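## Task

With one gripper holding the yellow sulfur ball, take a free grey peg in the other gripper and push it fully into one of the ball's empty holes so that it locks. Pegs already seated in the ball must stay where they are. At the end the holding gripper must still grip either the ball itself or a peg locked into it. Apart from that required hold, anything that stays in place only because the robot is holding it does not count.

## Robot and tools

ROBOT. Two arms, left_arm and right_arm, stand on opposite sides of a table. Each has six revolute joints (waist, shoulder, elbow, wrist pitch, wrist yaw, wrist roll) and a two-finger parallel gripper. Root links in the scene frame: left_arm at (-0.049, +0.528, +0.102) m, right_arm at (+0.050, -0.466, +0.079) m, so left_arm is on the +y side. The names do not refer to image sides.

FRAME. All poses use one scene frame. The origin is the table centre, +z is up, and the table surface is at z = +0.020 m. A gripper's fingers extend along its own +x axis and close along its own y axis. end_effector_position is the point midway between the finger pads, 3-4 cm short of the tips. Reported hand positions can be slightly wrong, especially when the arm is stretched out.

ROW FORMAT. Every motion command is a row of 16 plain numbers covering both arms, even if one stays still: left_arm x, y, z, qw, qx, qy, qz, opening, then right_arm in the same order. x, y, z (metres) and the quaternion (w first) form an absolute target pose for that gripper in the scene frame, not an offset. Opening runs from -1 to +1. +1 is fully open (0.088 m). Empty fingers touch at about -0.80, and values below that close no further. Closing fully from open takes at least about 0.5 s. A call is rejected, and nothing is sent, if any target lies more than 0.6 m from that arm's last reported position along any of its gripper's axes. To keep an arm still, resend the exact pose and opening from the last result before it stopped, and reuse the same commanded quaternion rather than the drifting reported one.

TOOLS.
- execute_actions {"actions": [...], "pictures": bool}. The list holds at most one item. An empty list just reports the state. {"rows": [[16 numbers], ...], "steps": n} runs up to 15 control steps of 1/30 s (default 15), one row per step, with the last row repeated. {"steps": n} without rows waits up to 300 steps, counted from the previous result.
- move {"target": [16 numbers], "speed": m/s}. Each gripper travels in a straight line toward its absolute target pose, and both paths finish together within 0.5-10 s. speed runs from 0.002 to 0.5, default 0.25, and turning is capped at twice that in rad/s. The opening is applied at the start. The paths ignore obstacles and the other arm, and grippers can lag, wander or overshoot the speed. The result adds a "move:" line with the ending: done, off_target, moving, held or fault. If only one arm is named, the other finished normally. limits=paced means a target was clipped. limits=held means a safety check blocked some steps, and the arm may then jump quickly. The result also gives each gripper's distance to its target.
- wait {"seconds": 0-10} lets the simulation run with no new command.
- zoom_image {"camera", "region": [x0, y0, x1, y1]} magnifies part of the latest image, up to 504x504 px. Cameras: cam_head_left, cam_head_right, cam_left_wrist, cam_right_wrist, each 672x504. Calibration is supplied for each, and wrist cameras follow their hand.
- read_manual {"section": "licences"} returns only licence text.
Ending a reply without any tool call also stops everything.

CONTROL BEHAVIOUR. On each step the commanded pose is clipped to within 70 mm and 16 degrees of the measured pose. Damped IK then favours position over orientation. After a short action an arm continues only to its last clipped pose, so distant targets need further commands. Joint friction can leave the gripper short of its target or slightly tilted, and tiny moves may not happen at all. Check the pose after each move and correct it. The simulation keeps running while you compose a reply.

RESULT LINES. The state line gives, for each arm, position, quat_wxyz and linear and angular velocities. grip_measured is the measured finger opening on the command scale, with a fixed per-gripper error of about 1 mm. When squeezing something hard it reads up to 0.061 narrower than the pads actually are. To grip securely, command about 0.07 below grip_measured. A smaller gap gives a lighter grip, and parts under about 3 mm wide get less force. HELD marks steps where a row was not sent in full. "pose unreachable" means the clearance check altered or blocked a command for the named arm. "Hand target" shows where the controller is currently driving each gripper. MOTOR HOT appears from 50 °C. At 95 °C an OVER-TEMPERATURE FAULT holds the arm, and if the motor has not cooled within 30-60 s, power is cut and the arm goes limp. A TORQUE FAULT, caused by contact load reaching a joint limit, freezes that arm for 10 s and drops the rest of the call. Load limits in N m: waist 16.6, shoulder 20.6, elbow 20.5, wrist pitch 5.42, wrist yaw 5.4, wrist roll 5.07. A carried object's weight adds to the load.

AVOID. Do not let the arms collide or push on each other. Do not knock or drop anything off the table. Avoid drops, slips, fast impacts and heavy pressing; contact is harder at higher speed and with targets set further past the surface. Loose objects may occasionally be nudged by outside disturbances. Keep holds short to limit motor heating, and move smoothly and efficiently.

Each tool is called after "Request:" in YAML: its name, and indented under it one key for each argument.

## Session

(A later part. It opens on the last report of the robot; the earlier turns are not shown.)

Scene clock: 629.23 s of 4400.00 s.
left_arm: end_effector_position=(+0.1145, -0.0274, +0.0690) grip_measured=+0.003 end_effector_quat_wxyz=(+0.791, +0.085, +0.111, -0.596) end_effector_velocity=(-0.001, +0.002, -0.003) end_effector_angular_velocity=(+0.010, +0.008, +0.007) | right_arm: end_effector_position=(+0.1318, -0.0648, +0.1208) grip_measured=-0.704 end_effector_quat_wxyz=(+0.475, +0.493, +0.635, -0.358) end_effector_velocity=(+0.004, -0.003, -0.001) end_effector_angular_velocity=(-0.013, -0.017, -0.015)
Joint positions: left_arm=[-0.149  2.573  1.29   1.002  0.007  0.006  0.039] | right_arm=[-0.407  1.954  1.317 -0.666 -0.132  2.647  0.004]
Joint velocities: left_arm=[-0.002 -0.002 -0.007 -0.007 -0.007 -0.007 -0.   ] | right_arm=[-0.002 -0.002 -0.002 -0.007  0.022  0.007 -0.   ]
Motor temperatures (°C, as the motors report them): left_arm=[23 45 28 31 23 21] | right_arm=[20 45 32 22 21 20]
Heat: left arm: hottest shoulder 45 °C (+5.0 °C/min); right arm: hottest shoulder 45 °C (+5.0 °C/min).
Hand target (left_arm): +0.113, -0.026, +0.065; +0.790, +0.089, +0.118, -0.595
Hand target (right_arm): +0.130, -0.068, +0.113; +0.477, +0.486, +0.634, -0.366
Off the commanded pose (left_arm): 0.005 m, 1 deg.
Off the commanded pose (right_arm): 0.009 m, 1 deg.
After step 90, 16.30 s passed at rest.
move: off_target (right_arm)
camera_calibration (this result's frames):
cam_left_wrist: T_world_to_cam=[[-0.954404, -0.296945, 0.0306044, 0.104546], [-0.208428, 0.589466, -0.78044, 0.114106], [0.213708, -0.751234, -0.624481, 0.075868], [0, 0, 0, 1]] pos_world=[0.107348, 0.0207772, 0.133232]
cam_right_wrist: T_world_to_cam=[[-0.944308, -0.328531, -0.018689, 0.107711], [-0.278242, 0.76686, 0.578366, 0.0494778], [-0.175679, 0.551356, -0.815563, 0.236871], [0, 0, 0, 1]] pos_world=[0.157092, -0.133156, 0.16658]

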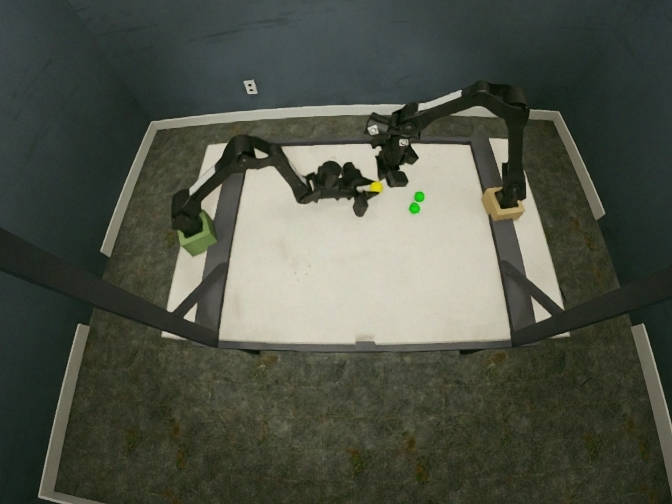

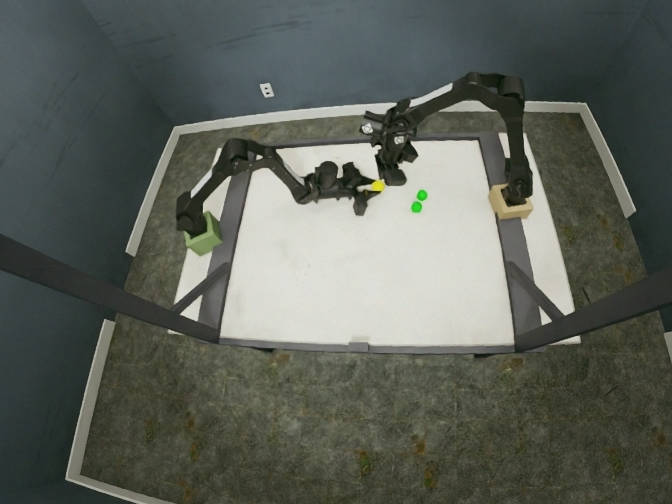

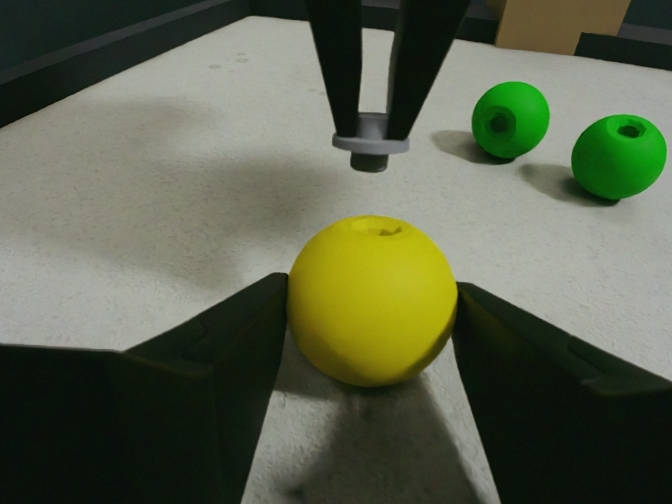

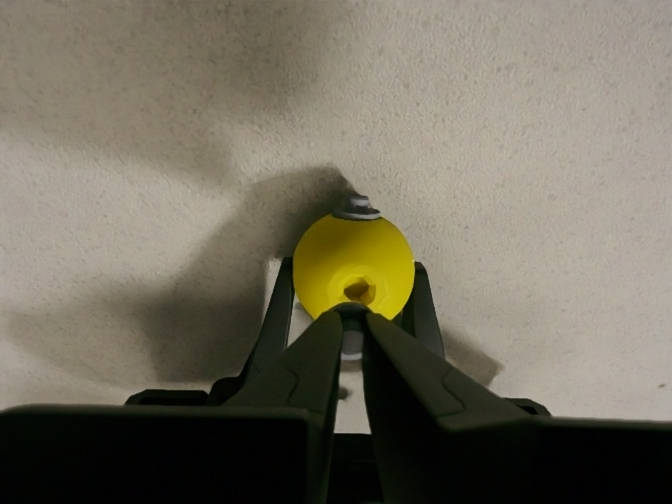

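Request:
move:
  target: [0.1132, -0.0255, 0.065, 0.7898, 0.0889, 0.1180, -0.5952, -0.07, 0.12848, -0.06925, 0.1048, 0.48003, 0.48161, 0.63165, -0.37242, -0.78]
  speed: 0.012

Request:
zoom_image:
  camera: "cam_right_wrist"
  region: [260, 200, 440, 380]

Request:
zoom_image:
  camera: "cam_left_wrist"
  region: [300, 110, 460, 270]

Scene clock: 649.73 s of 4400.00 s.
left_arm: end_effector_position=(+0.1145, -0.0274, +0.0690) grip_measured=+0.003 end_effector_quat_wxyz=(+0.791, +0.085, +0.111, -0.596) end_effector_velocity=(+0.000, -0.001, +0.004) end_effector_angular_velocity=(-0.013, +0.001, +0.007) | right_arm: end_effector_position=(+0.1307, -0.0660, +0.1134) grip_measured=-0.704 end_effector_quat_wxyz=(+0.477, +0.489, +0.634, -0.364) end_effector_velocity=(+0.002, -0.002, +0.002) end_effector_angular_velocity=(-0.004, -0.008, +0.003)
Joint positions: left_arm=[-0.149  2.573  1.29   1.002  0.007  0.006  0.039] | right_arm=[-0.405  1.971  1.312 -0.66  -0.132  2.649  0.004]
Joint velocities: left_arm=[-0.002 -0.002  0.002  0.007 -0.007 -0.007  0.   ] | right_arm=[-0.002 -0.007 -0.002 -0.007  0.007 -0.007 -0.   ]
Motor temperatures (°C, as the motors report them): left_arm=[23 47 27 31 23 21] | right_arm=[20 43 31 22 21 20]
Heat: left arm: hottest shoulder 47 °C (+5.0 °C/min); right arm: hottest shoulder 43 °C (+2.0 °C/min).
Hand target (left_arm): +0.113, -0.026, +0.065; +0.790, +0.089, +0.118, -0.595
Hand target (right_arm): +0.128, -0.069, +0.105; +0.480, +0.481, +0.632, -0.372
Off the commanded pose (left_arm): 0.005 m, 1 deg.
Off the commanded pose (right_arm): 0.009 m, 1 deg.
After step 90, 15.63 s passed at rest.
move: off_target (right_arm)
camera_calibration (this result's frames):
cam_left_wrist: T_world_to_cam=[[-0.954404, -0.296945, 0.0306044, 0.104546], [-0.208428, 0.589466, -0.78044, 0.114106], [0.213708, -0.751234, -0.624481, 0.075868], [0, 0, 0, 1]] pos_world=[0.107348, 0.0207772, 0.133232]
cam_right_wrist: T_world_to_cam=[[-0.944344, -0.328822, -0.00952586, 0.10507], [-0.275791, 0.775596, 0.567793, 0.0558755], [-0.179315, 0.538819, -0.823116, 0.231755], [0, 0, 0, 1]] pos_world=[0.156189, -0.133662, 0.160036]

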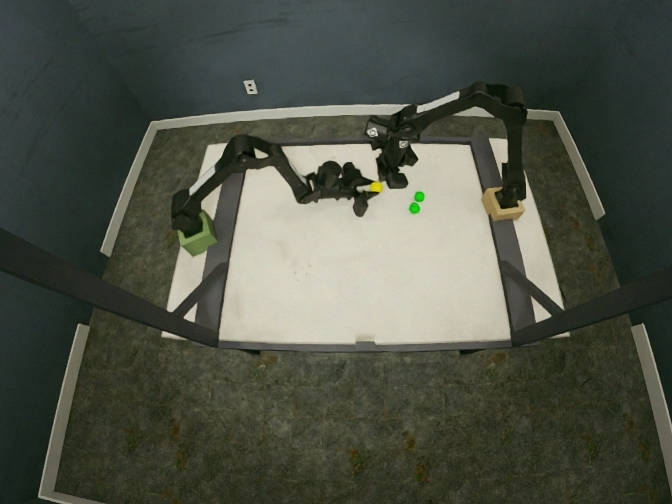

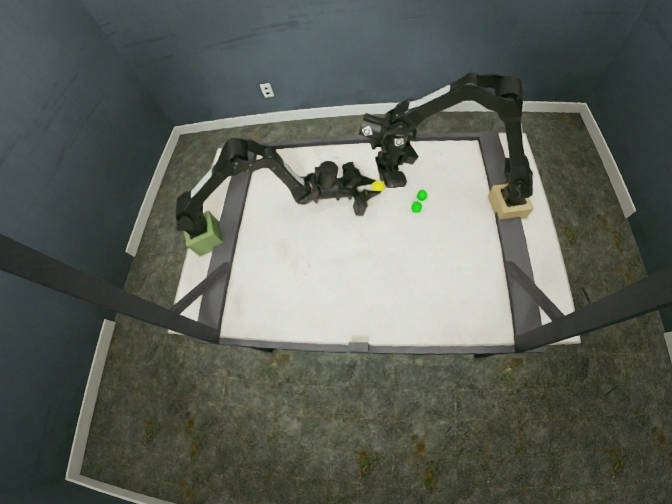

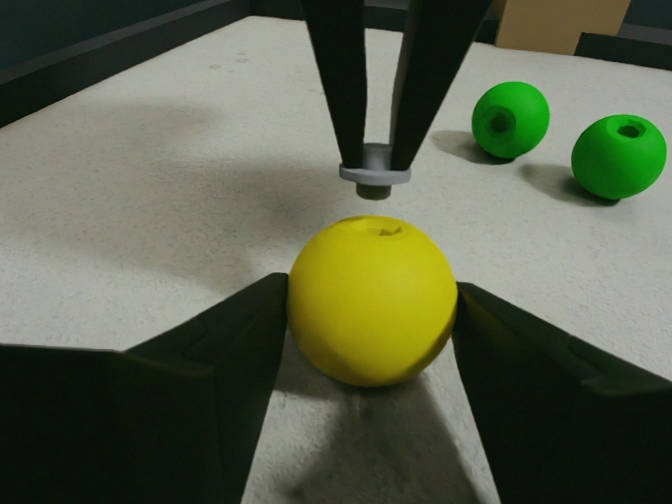

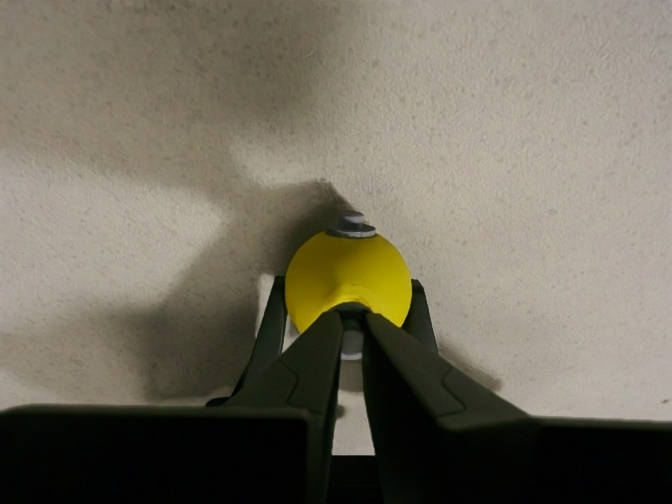

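Region (260, 200, 440, 380) of cam_right_wrist's 672x504 image, scaled by 2.800, with more detail than that image has.

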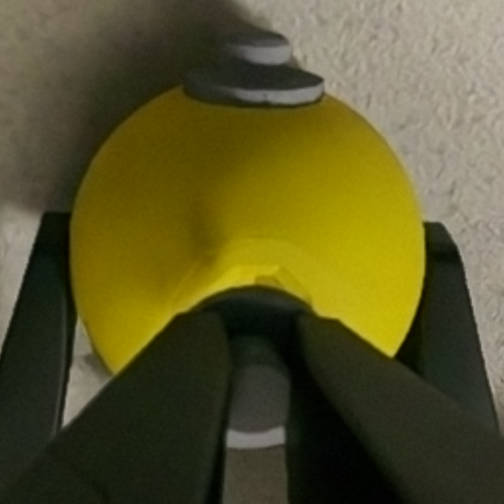

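Region (300, 110, 460, 270) of cam_left_wrist's 672x504 image, scaled by 3.150, with more detail than that image has.

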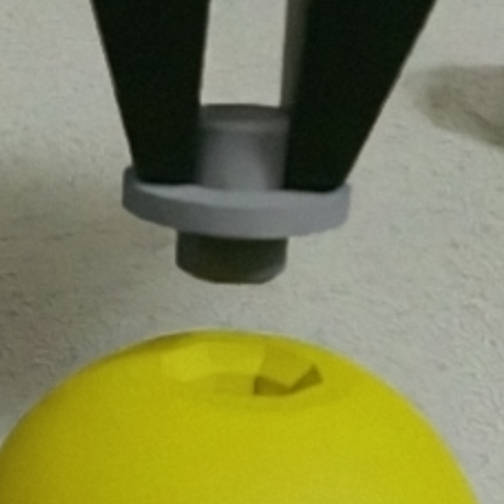

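Request:
move:
  target: [0.1132, -0.0255, 0.065, 0.7898, 0.0889, 0.1180, -0.5952, -0.07, 0.12737, -0.06814, 0.1000, 0.48003, 0.48161, 0.63165, -0.37242, -0.78]
  speed: 0.008

Request:
zoom_image:
  camera: "cam_right_wrist"
  region: [260, 200, 440, 380]

Request:
zoom_image:
  camera: "cam_left_wrist"
  region: [300, 110, 460, 270]

Scene clock: 663.17 s of 4400.00 s.
left_arm: end_effector_position=(+0.1145, -0.0274, +0.0690) grip_measured=+0.003 end_effector_quat_wxyz=(+0.791, +0.085, +0.111, -0.596) end_effector_velocity=(-0.001, +0.002, -0.003) end_effector_angular_velocity=(+0.006, +0.022, +0.011) | right_arm: end_effector_position=(+0.1296, -0.0647, +0.1085) grip_measured=-0.704 end_effector_quat_wxyz=(+0.477, +0.489, +0.634, -0.364) end_effector_velocity=(-0.001, -0.002, +0.000) end_effector_angular_velocity=(-0.006, +0.011, -0.008)
Joint positions: left_arm=[-0.149  2.573  1.29   1.002  0.007  0.006  0.039] | right_arm=[-0.401  1.981  1.307 -0.643 -0.132  2.652  0.004]
Joint velocities: left_arm=[-0.002 -0.002 -0.007 -0.007 -0.007 -0.022 -0.   ] | right_arm=[-0.002 -0.002 -0.002 -0.007 -0.007  0.007 -0.   ]
Motor temperatures (°C, as the motors report them): left_arm=[23 48 27 31 23 21] | right_arm=[20 42 31 23 21 20]
Heat: left arm: hottest shoulder 48 °C (+4.0 °C/min); right arm: hottest shoulder 42 °C (+1.0 °C/min).
Hand target (left_arm): +0.113, -0.026, +0.065; +0.790, +0.089, +0.118, -0.595
Hand target (right_arm): +0.127, -0.068, +0.100; +0.480, +0.482, +0.632, -0.372
Off the commanded pose (left_arm): 0.005 m, 1 deg.
Off the commanded pose (right_arm): 0.009 m, 1 deg.
After step 90, 8.47 s passed at rest.
move: off_target (right_arm)
camera_calibration (this result's frames):
cam_left_wrist: T_world_to_cam=[[-0.954404, -0.296945, 0.0306044, 0.104546], [-0.208428, 0.589466, -0.78044, 0.114106], [0.213708, -0.751234, -0.624481, 0.075868], [0, 0, 0, 1]] pos_world=[0.107348, 0.0207772, 0.133232]
cam_right_wrist: T_world_to_cam=[[-0.944427, -0.328602, -0.00887866, 0.104341], [-0.27513, 0.775385, 0.568402, 0.0571516], [-0.179894, 0.539257, -0.822703, 0.226938], [0, 0, 0, 1]] pos_world=[0.155092, -0.132406, 0.155144]

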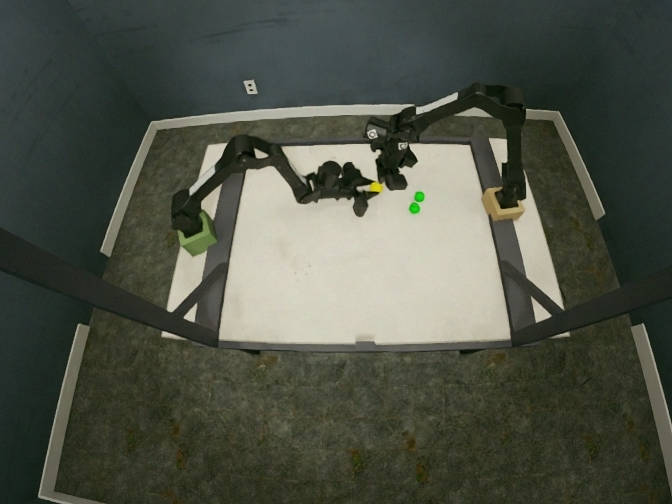

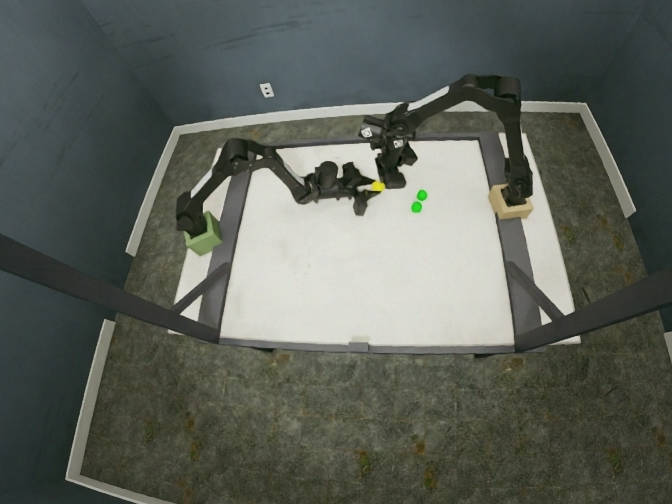

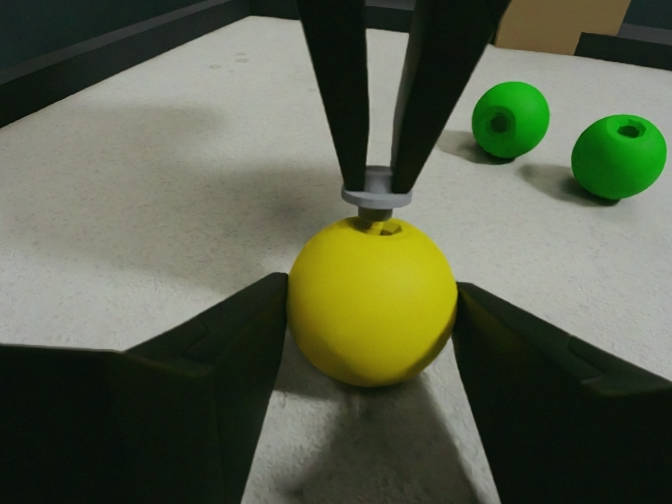

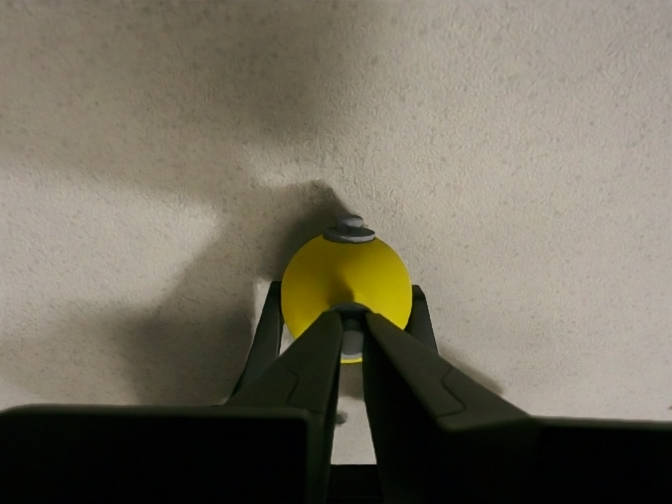

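Region (260, 200, 440, 380) of cam_right_wrist's 672x504 image, scaled by 2.800, with more detail than that image has.

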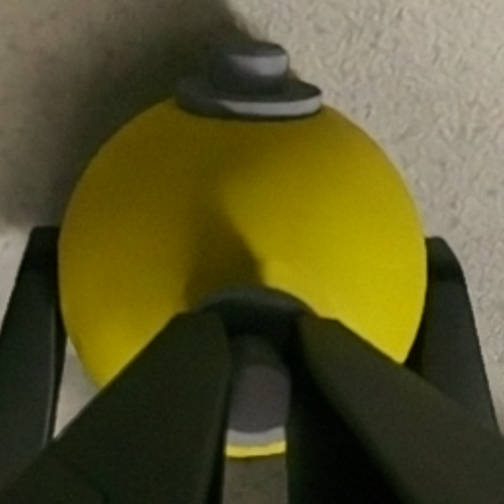

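Region (300, 110, 460, 270) of cam_left_wrist's 672x504 image, scaled by 3.150, with more detail than that image has.

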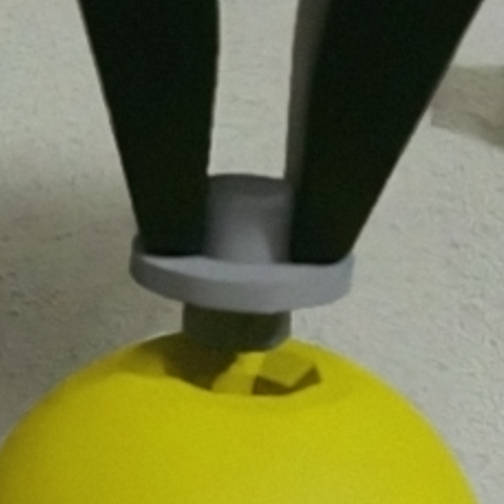

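Request:
move:
  target: [0.1132, -0.0255, 0.065, 0.7898, 0.0889, 0.1180, -0.5952, -0.07, 0.12679, -0.06714, 0.09616, 0.48003, 0.48161, 0.63165, -0.37242, -0.78]
  speed: 0.005

Request:
zoom_image:
  camera: "cam_left_wrist"
  region: [300, 110, 460, 270]

Scene clock: 673.57 s of 4400.00 s.
left_arm: end_effector_position=(+0.1145, -0.0274, +0.0690) grip_measured=+0.003 end_effector_quat_wxyz=(+0.791, +0.085, +0.111, -0.596) end_effector_velocity=(-0.001, +0.001, +0.000) end_effector_angular_velocity=(-0.004, +0.004, +0.007) | right_arm: end_effector_position=(+0.1291, -0.0636, +0.1049) grip_measured=-0.704 end_effector_quat_wxyz=(+0.476, +0.489, +0.634, -0.364) end_effector_velocity=(+0.002, +0.000, -0.001) end_effector_angular_velocity=(+0.001, -0.009, +0.003)
Joint positions: left_arm=[-0.149  2.573  1.29   1.002  0.007  0.006  0.039] | right_arm=[-0.399  1.99   1.304 -0.63  -0.132  2.654  0.004]
Joint velocities: left_arm=[-0.002 -0.002 -0.007  0.007 -0.007 -0.007 -0.   ] | right_arm=[-0.002  0.002 -0.002  0.007  0.007 -0.007 -0.   ]
Motor temperatures (°C, as the motors report them): left_arm=[23 48 27 31 23 21] | right_arm=[20 42 31 23 21 20]
Heat: left arm: hottest shoulder 48 °C (+4.0 °C/min); right arm: hottest shoulder 42 °C (-1.0 °C/min).
Hand target (left_arm): +0.113, -0.026, +0.065; +0.790, +0.089, +0.118, -0.595
Hand target (right_arm): +0.127, -0.067, +0.096; +0.480, +0.482, +0.632, -0.373
Off the commanded pose (left_arm): 0.005 m, 1 deg.
Off the commanded pose (right_arm): 0.010 m, 1 deg.
After step 90, 4.60 s passed at rest.
move: off_target (right_arm)
camera_calibration (this result's frames):
cam_left_wrist: T_world_to_cam=[[-0.954404, -0.296945, 0.0306044, 0.104546], [-0.208428, 0.589466, -0.78044, 0.114106], [0.213708, -0.751234, -0.624481, 0.075868], [0, 0, 0, 1]] pos_world=[0.107348, 0.0207772, 0.133232]
cam_right_wrist: T_world_to_cam=[[-0.944404, -0.328669, -0.00876139, 0.104167], [-0.274998, 0.775017, 0.568968, 0.0580731], [-0.180212, 0.539746, -0.822313, 0.223313], [0, 0, 0, 1]] pos_world=[0.154589, -0.131303, 0.151504]

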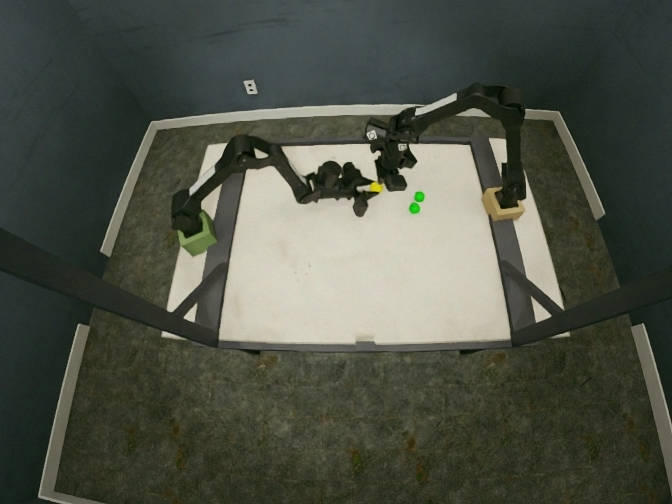

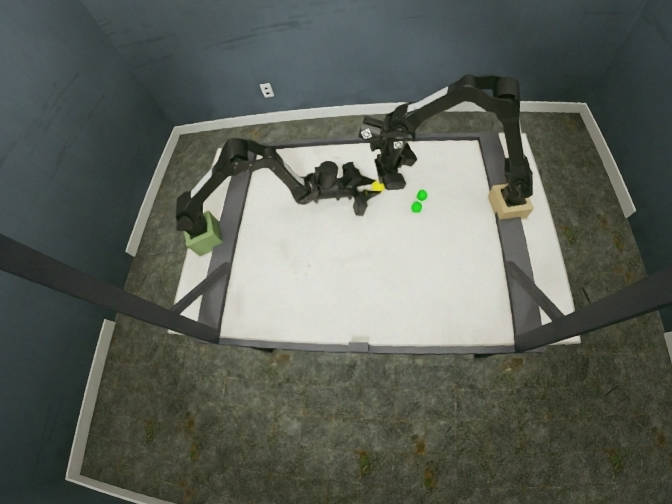

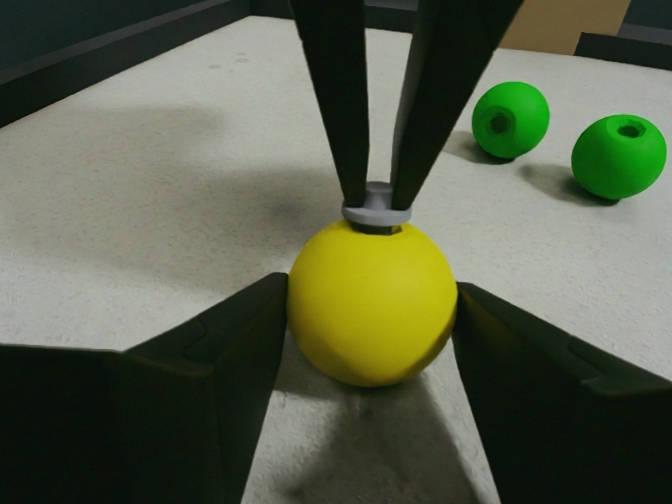

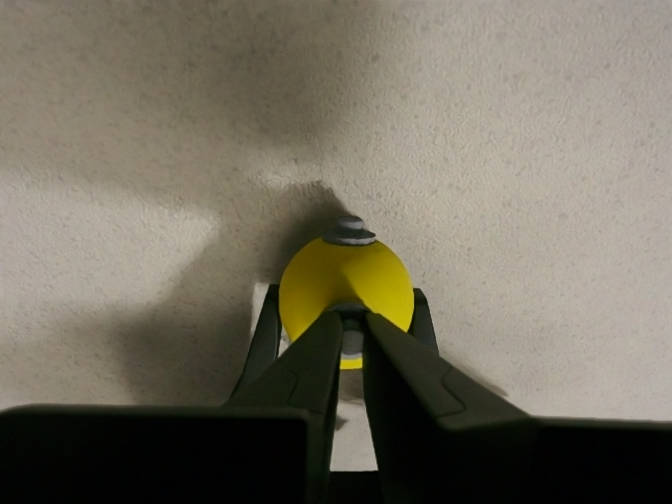

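Region (300, 110, 460, 270) of cam_left_wrist's 672x504 image, scaled by 3.150, with more detail than that image has.

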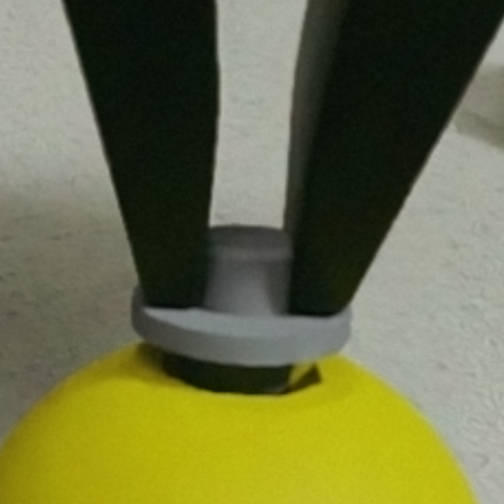

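Request:
move:
  target: [0.1132, -0.0255, 0.065, 0.7898, 0.0889, 0.1180, -0.5952, -0.07, 0.12624, -0.06584, 0.09136, 0.48003, 0.48161, 0.63165, -0.37242, -0.78]
  speed: 0.004

Request:
zoom_image:
  camera: "cam_left_wrist"
  region: [300, 110, 460, 270]

Scene clock: 680.30 s of 4400.00 s.
left_arm: end_effector_position=(+0.1145, -0.0275, +0.0693) grip_measured=+0.003 end_effector_quat_wxyz=(+0.791, +0.085, +0.111, -0.596) end_effector_velocity=(+0.001, +0.002, -0.004) end_effector_angular_velocity=(+0.021, +0.007, +0.021) | right_arm: end_effector_position=(+0.1290, -0.0625, +0.1041) grip_measured=-0.704 end_effector_quat_wxyz=(+0.475, +0.490, +0.634, -0.362) end_effector_velocity=(-0.002, +0.001, +0.001) end_effector_angular_velocity=(+0.013, +0.017, +0.010)
Joint positions: left_arm=[-0.149  2.573  1.29   1.002  0.007  0.005  0.039] | right_arm=[-0.399  1.992  1.301 -0.621 -0.132  2.657  0.004]
Joint velocities: left_arm=[-0.002 -0.002 -0.002 -0.022 -0.022 -0.007 -0.   ] | right_arm=[-0.002 -0.002 -0.002  0.007 -0.022 -0.007 -0.   ]
Motor temperatures (°C, as the motors report them): left_arm=[23 49 27 31 23 21] | right_arm=[20 42 31 23 21 20]
Heat: left arm: hottest shoulder 49 °C (+4.1 °C/min); right arm: hottest shoulder 42 °C (-2.0 °C/min).
Hand target (left_arm): +0.113, -0.026, +0.065; +0.790, +0.089, +0.118, -0.595
Hand target (right_arm): +0.126, -0.066, +0.092; +0.480, +0.482, +0.632, -0.372
Off the commanded pose (left_arm): 0.005 m, 1 deg.
Off the commanded pose (right_arm): 0.013 m, 2 deg.
move: off_target (right_arm)
camera_calibration (this result's frames):
cam_left_wrist: T_world_to_cam=[[-0.954323, -0.297129, 0.0313424, 0.104473], [-0.209018, 0.588979, -0.780651, 0.114374], [0.213494, -0.751544, -0.624181, 0.0759559], [0, 0, 0, 1]] pos_world=[0.107391, 0.0207624, 0.133422]
cam_right_wrist: T_world_to_cam=[[-0.944868, -0.327267, -0.0110245, 0.104834], [-0.274261, 0.772539, 0.572682, 0.0570678], [-0.178903, 0.544132, -0.819704, 0.221886], [0, 0, 0, 1]] pos_world=[0.154401, -0.130514, 0.150354]

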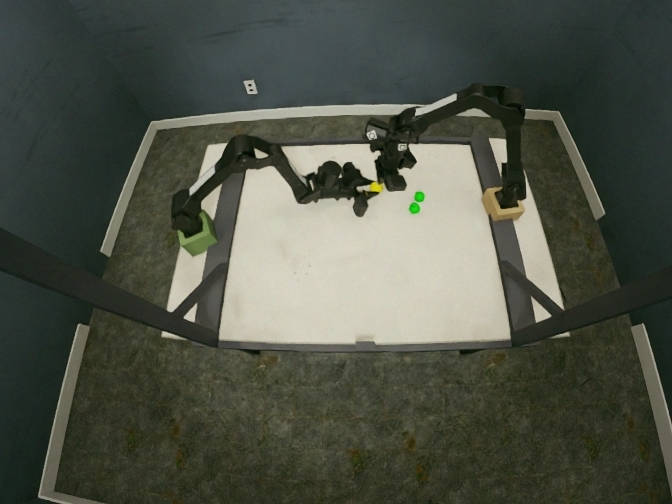

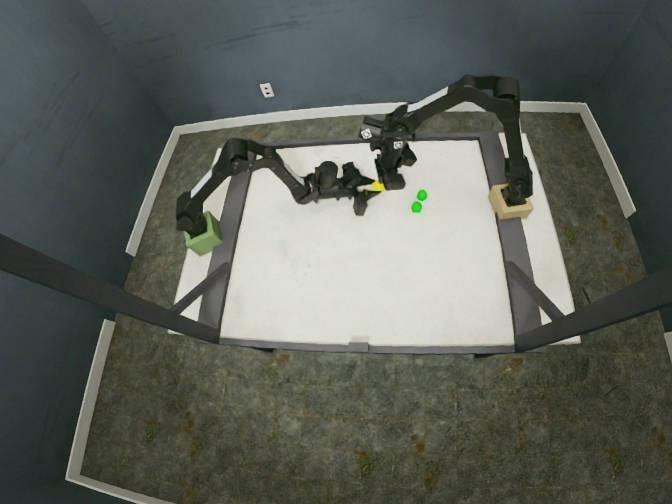

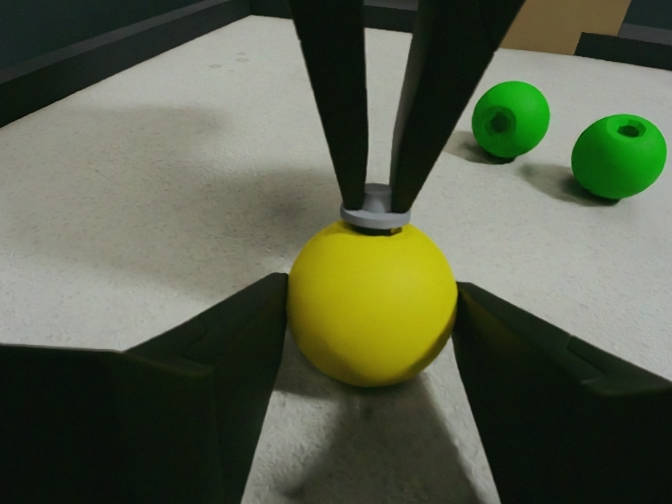

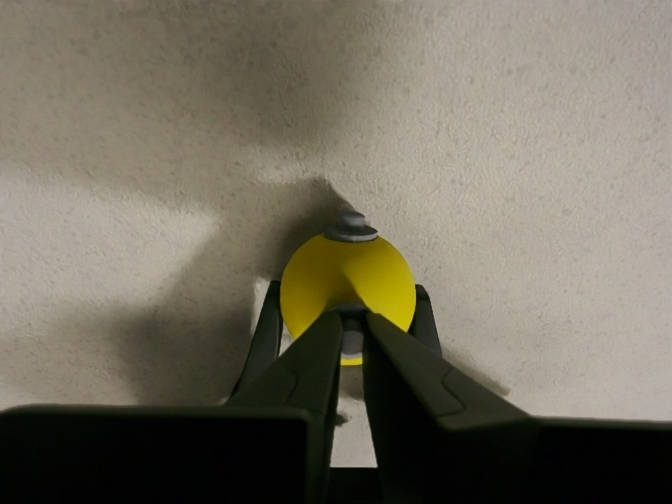

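Region (300, 110, 460, 270) of cam_left_wrist's 672x504 image, scaled by 3.150, with more detail than that image has.

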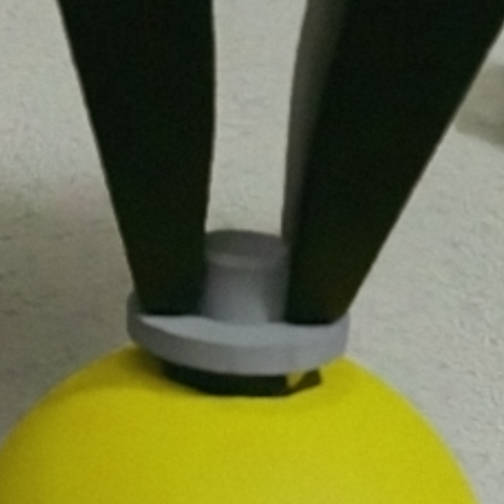

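Request:
move:
  target: [0.1132, -0.0255, 0.065, 0.7898, 0.0889, 0.1180, -0.5952, -0.07, 0.12545, -0.07066, 0.08602, 0.48391, 0.47478, 0.62863, -0.38139, -0.78]
  speed: 0.008

Request:
zoom_image:
  camera: "cam_left_wrist"
  region: [300, 110, 460, 270]

Scene clock: 700.80 s of 4400.00 s.
left_arm: end_effector_position=(+0.1145, -0.0274, +0.0691) grip_measured=+0.003 end_effector_quat_wxyz=(+0.791, +0.085, +0.111, -0.596) end_effector_velocity=(-0.003, -0.000, -0.001) end_effector_angular_velocity=(+0.006, +0.007, +0.002) | right_arm: end_effector_position=(+0.1282, -0.0632, +0.1017) grip_measured=-0.704 end_effector_quat_wxyz=(+0.476, +0.488, +0.634, -0.365) end_effector_velocity=(-0.002, -0.001, +0.002) end_effector_angular_velocity=(-0.000, +0.005, +0.011)
Joint positions: left_arm=[-0.149  2.573  1.29   1.002  0.007  0.005  0.039] | right_arm=[-0.397  1.998  1.301 -0.622 -0.133  2.657  0.004]
Joint velocities: left_arm=[-0.007 -0.002 -0.002 -0.007 -0.007 -0.007 -0.   ] | right_arm=[ 0.002 -0.007 -0.002 -0.007 -0.007 -0.007 -0.   ]
Motor temperatures (°C, as the motors report them): left_arm=[23 50 27 31 23 21] | right_arm=[20 40 31 24 21 20]
Heat: left arm: hottest shoulder 50 °C (+4.0 °C/min); right arm: hottest shoulder 40 °C (-3.0 °C/min). Fold the left arm in close to its base before you think long.
Hand target (left_arm): +0.113, -0.025, +0.065; +0.790, +0.089, +0.118, -0.595
Hand target (right_arm): +0.125, -0.071, +0.086; +0.484, +0.475, +0.629, -0.381
Off the commanded pose (left_arm): 0.005 m, 1 deg.
Off the commanded pose (right_arm): 0.018 m, 3 deg.
MOTOR HOT: a motor of the left arm reached 50 °C. Now the hottest motor of the left arm, joint 2 (shoulder), reports 50 °C. The temperature limit of the motors' drives, at which the controller stops that arm, is 95 °C. To cool a motor, set the load down, stop pushing, or move to a pose that needs little force.
After step 90, 13.90 s passed at rest.
move: off_target (right_arm)
camera_calibration (this result's frames):
cam_left_wrist: T_world_to_cam=[[-0.954316, -0.297152, 0.0313315, 0.104478], [-0.209187, 0.58955, -0.780174, 0.114222], [0.213359, -0.751087, -0.624777, 0.0759612], [0, 0, 0, 1]] pos_world=[0.107392, 0.0207596, 0.133299]
cam_right_wrist: T_world_to_cam=[[-0.944451, -0.328593, -0.00625434, 0.103242], [-0.273848, 0.776297, 0.567777, 0.059462], [-0.181712, 0.53795, -0.823159, 0.220426], [0, 0, 0, 1]] pos_world=[0.153845, -0.130814, 0.148331]

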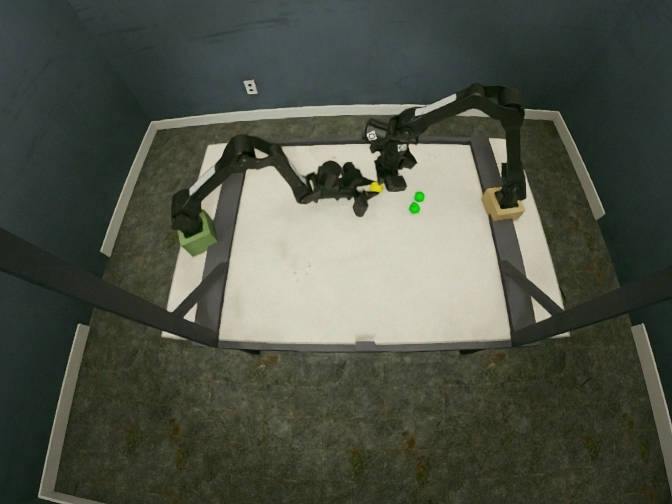

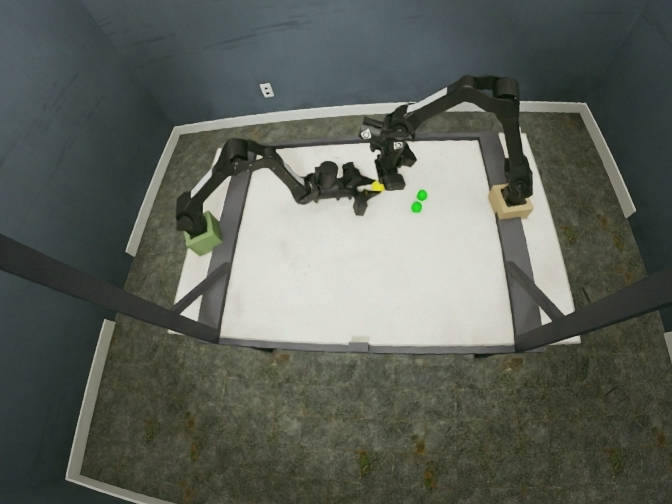

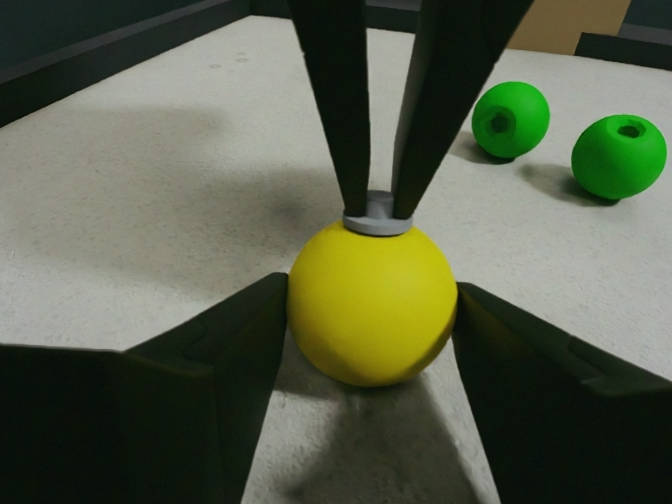

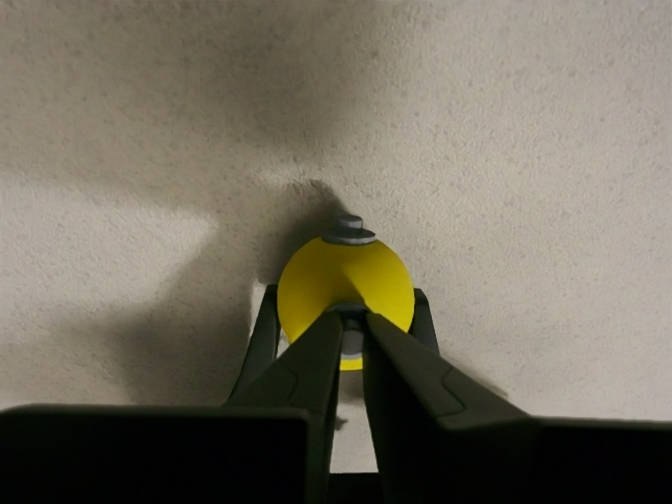

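Region (300, 110, 460, 270) of cam_left_wrist's 672x504 image, scaled by 3.150, with more detail than that image has.

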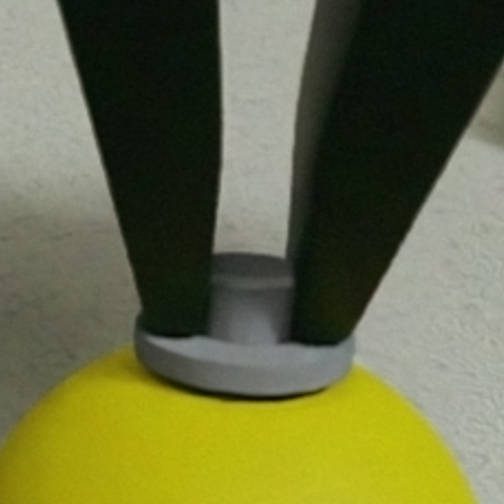

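Request:
move:
  target: [0.1132, -0.0255, 0.065, 0.7898, 0.0889, 0.1180, -0.5952, -0.07, 0.12493, -0.07199, 0.08081, 0.48560, 0.47172, 0.62725, -0.38534, -0.78]
  speed: 0.012

Request:
zoom_image:
  camera: "cam_left_wrist"
  region: [330, 170, 430, 260]

Scene clock: 708.50 s of 4400.00 s.
left_arm: end_effector_position=(+0.1145, -0.0274, +0.0692) grip_measured=+0.003 end_effector_quat_wxyz=(+0.791, +0.085, +0.111, -0.596) end_effector_velocity=(+0.002, -0.001, +0.003) end_effector_angular_velocity=(-0.003, +0.000, +0.021) | right_arm: end_effector_position=(+0.1282, -0.0632, +0.1003) grip_measured=-0.704 end_effector_quat_wxyz=(+0.477, +0.487, +0.634, -0.366) end_effector_velocity=(-0.000, -0.002, +0.002) end_effector_angular_velocity=(-0.001, +0.009, -0.008)
Joint positions: left_arm=[-0.149  2.573  1.29   1.002  0.007  0.005  0.039] | right_arm=[-0.397  2.001  1.3   -0.621 -0.133  2.657  0.004]
Joint velocities: left_arm=[-0.002 -0.007  0.002 -0.007 -0.022 -0.007  0.   ] | right_arm=[-0.002 -0.007 -0.002 -0.007 -0.007  0.007 -0.   ]
Motor temperatures (°C, as the motors report them): left_arm=[23 50 27 31 23 21] | right_arm=[20 40 30 24 21 20]
Heat: left arm: hottest shoulder 50 °C (+3.0 °C/min); right arm: hottest shoulder 40 °C (-3.0 °C/min). Fold the left arm in close to its base before you think long.
Hand target (left_arm): +0.113, -0.026, +0.065; +0.790, +0.089, +0.118, -0.595
Hand target (right_arm): +0.125, -0.073, +0.082; +0.486, +0.472, +0.627, -0.385
Off the commanded pose (left_arm): 0.005 m, 1 deg.
Off the commanded pose (right_arm): 0.022 m, 3 deg.
MOTOR HOT: still on. Now the hottest motor of the left arm, joint 2 (shoulder), reports 50 °C; a drive's own limit is 95 °C.
After step 90, 2.10 s passed at rest.
move: off_target (right_arm)
camera_calibration (this result's frames):
cam_left_wrist: T_world_to_cam=[[-0.954319, -0.297141, 0.031337, 0.104476], [-0.209102, 0.589264, -0.780413, 0.114298], [0.213427, -0.751315, -0.624479, 0.0759586], [0, 0, 0, 1]] pos_world=[0.107391, 0.020761, 0.13336]
cam_right_wrist: T_world_to_cam=[[-0.944425, -0.328693, -0.0046987, 0.102974], [-0.273409, 0.777482, 0.566366, 0.0604242], [-0.182508, 0.536174, -0.824141, 0.219422], [0, 0, 0, 1]] pos_world=[0.153818, -0.13078, 0.147097]

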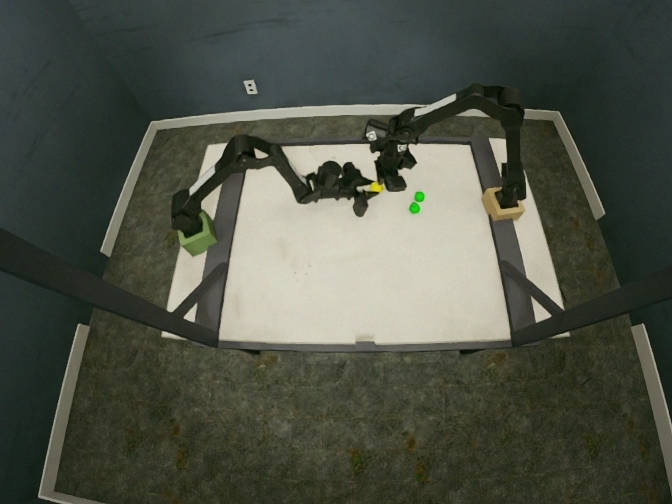

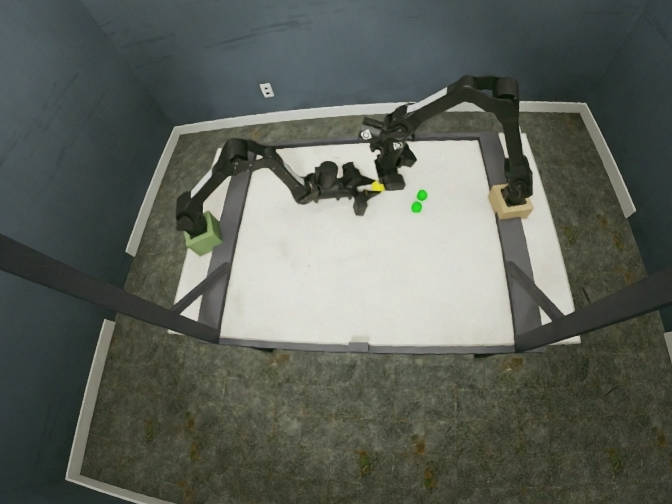

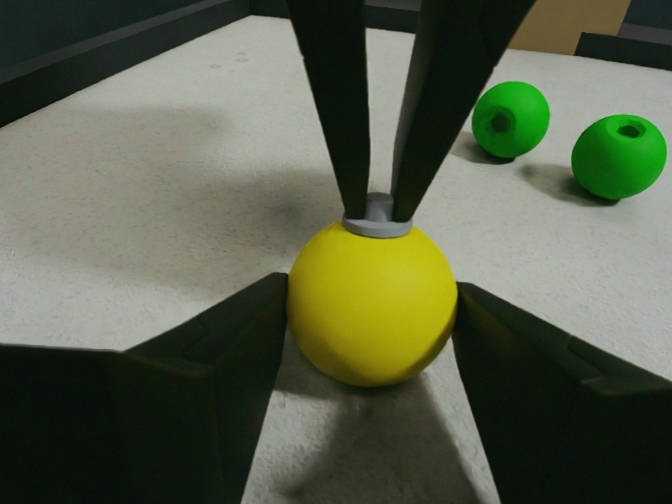

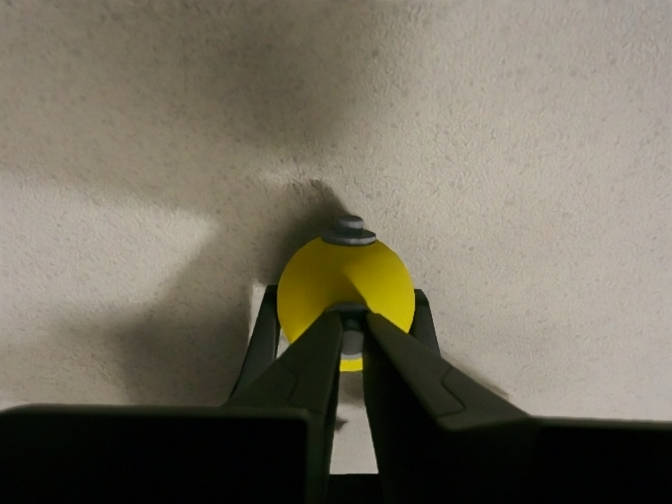

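Region (330, 170, 430, 260) of cam_left_wrist's 672x504 image, scaled by 5.040, with more detail than that image has; it fills the top 454 rows of this view, and the rest is white.

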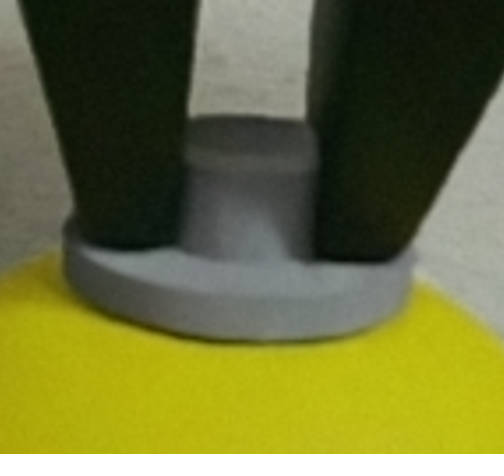

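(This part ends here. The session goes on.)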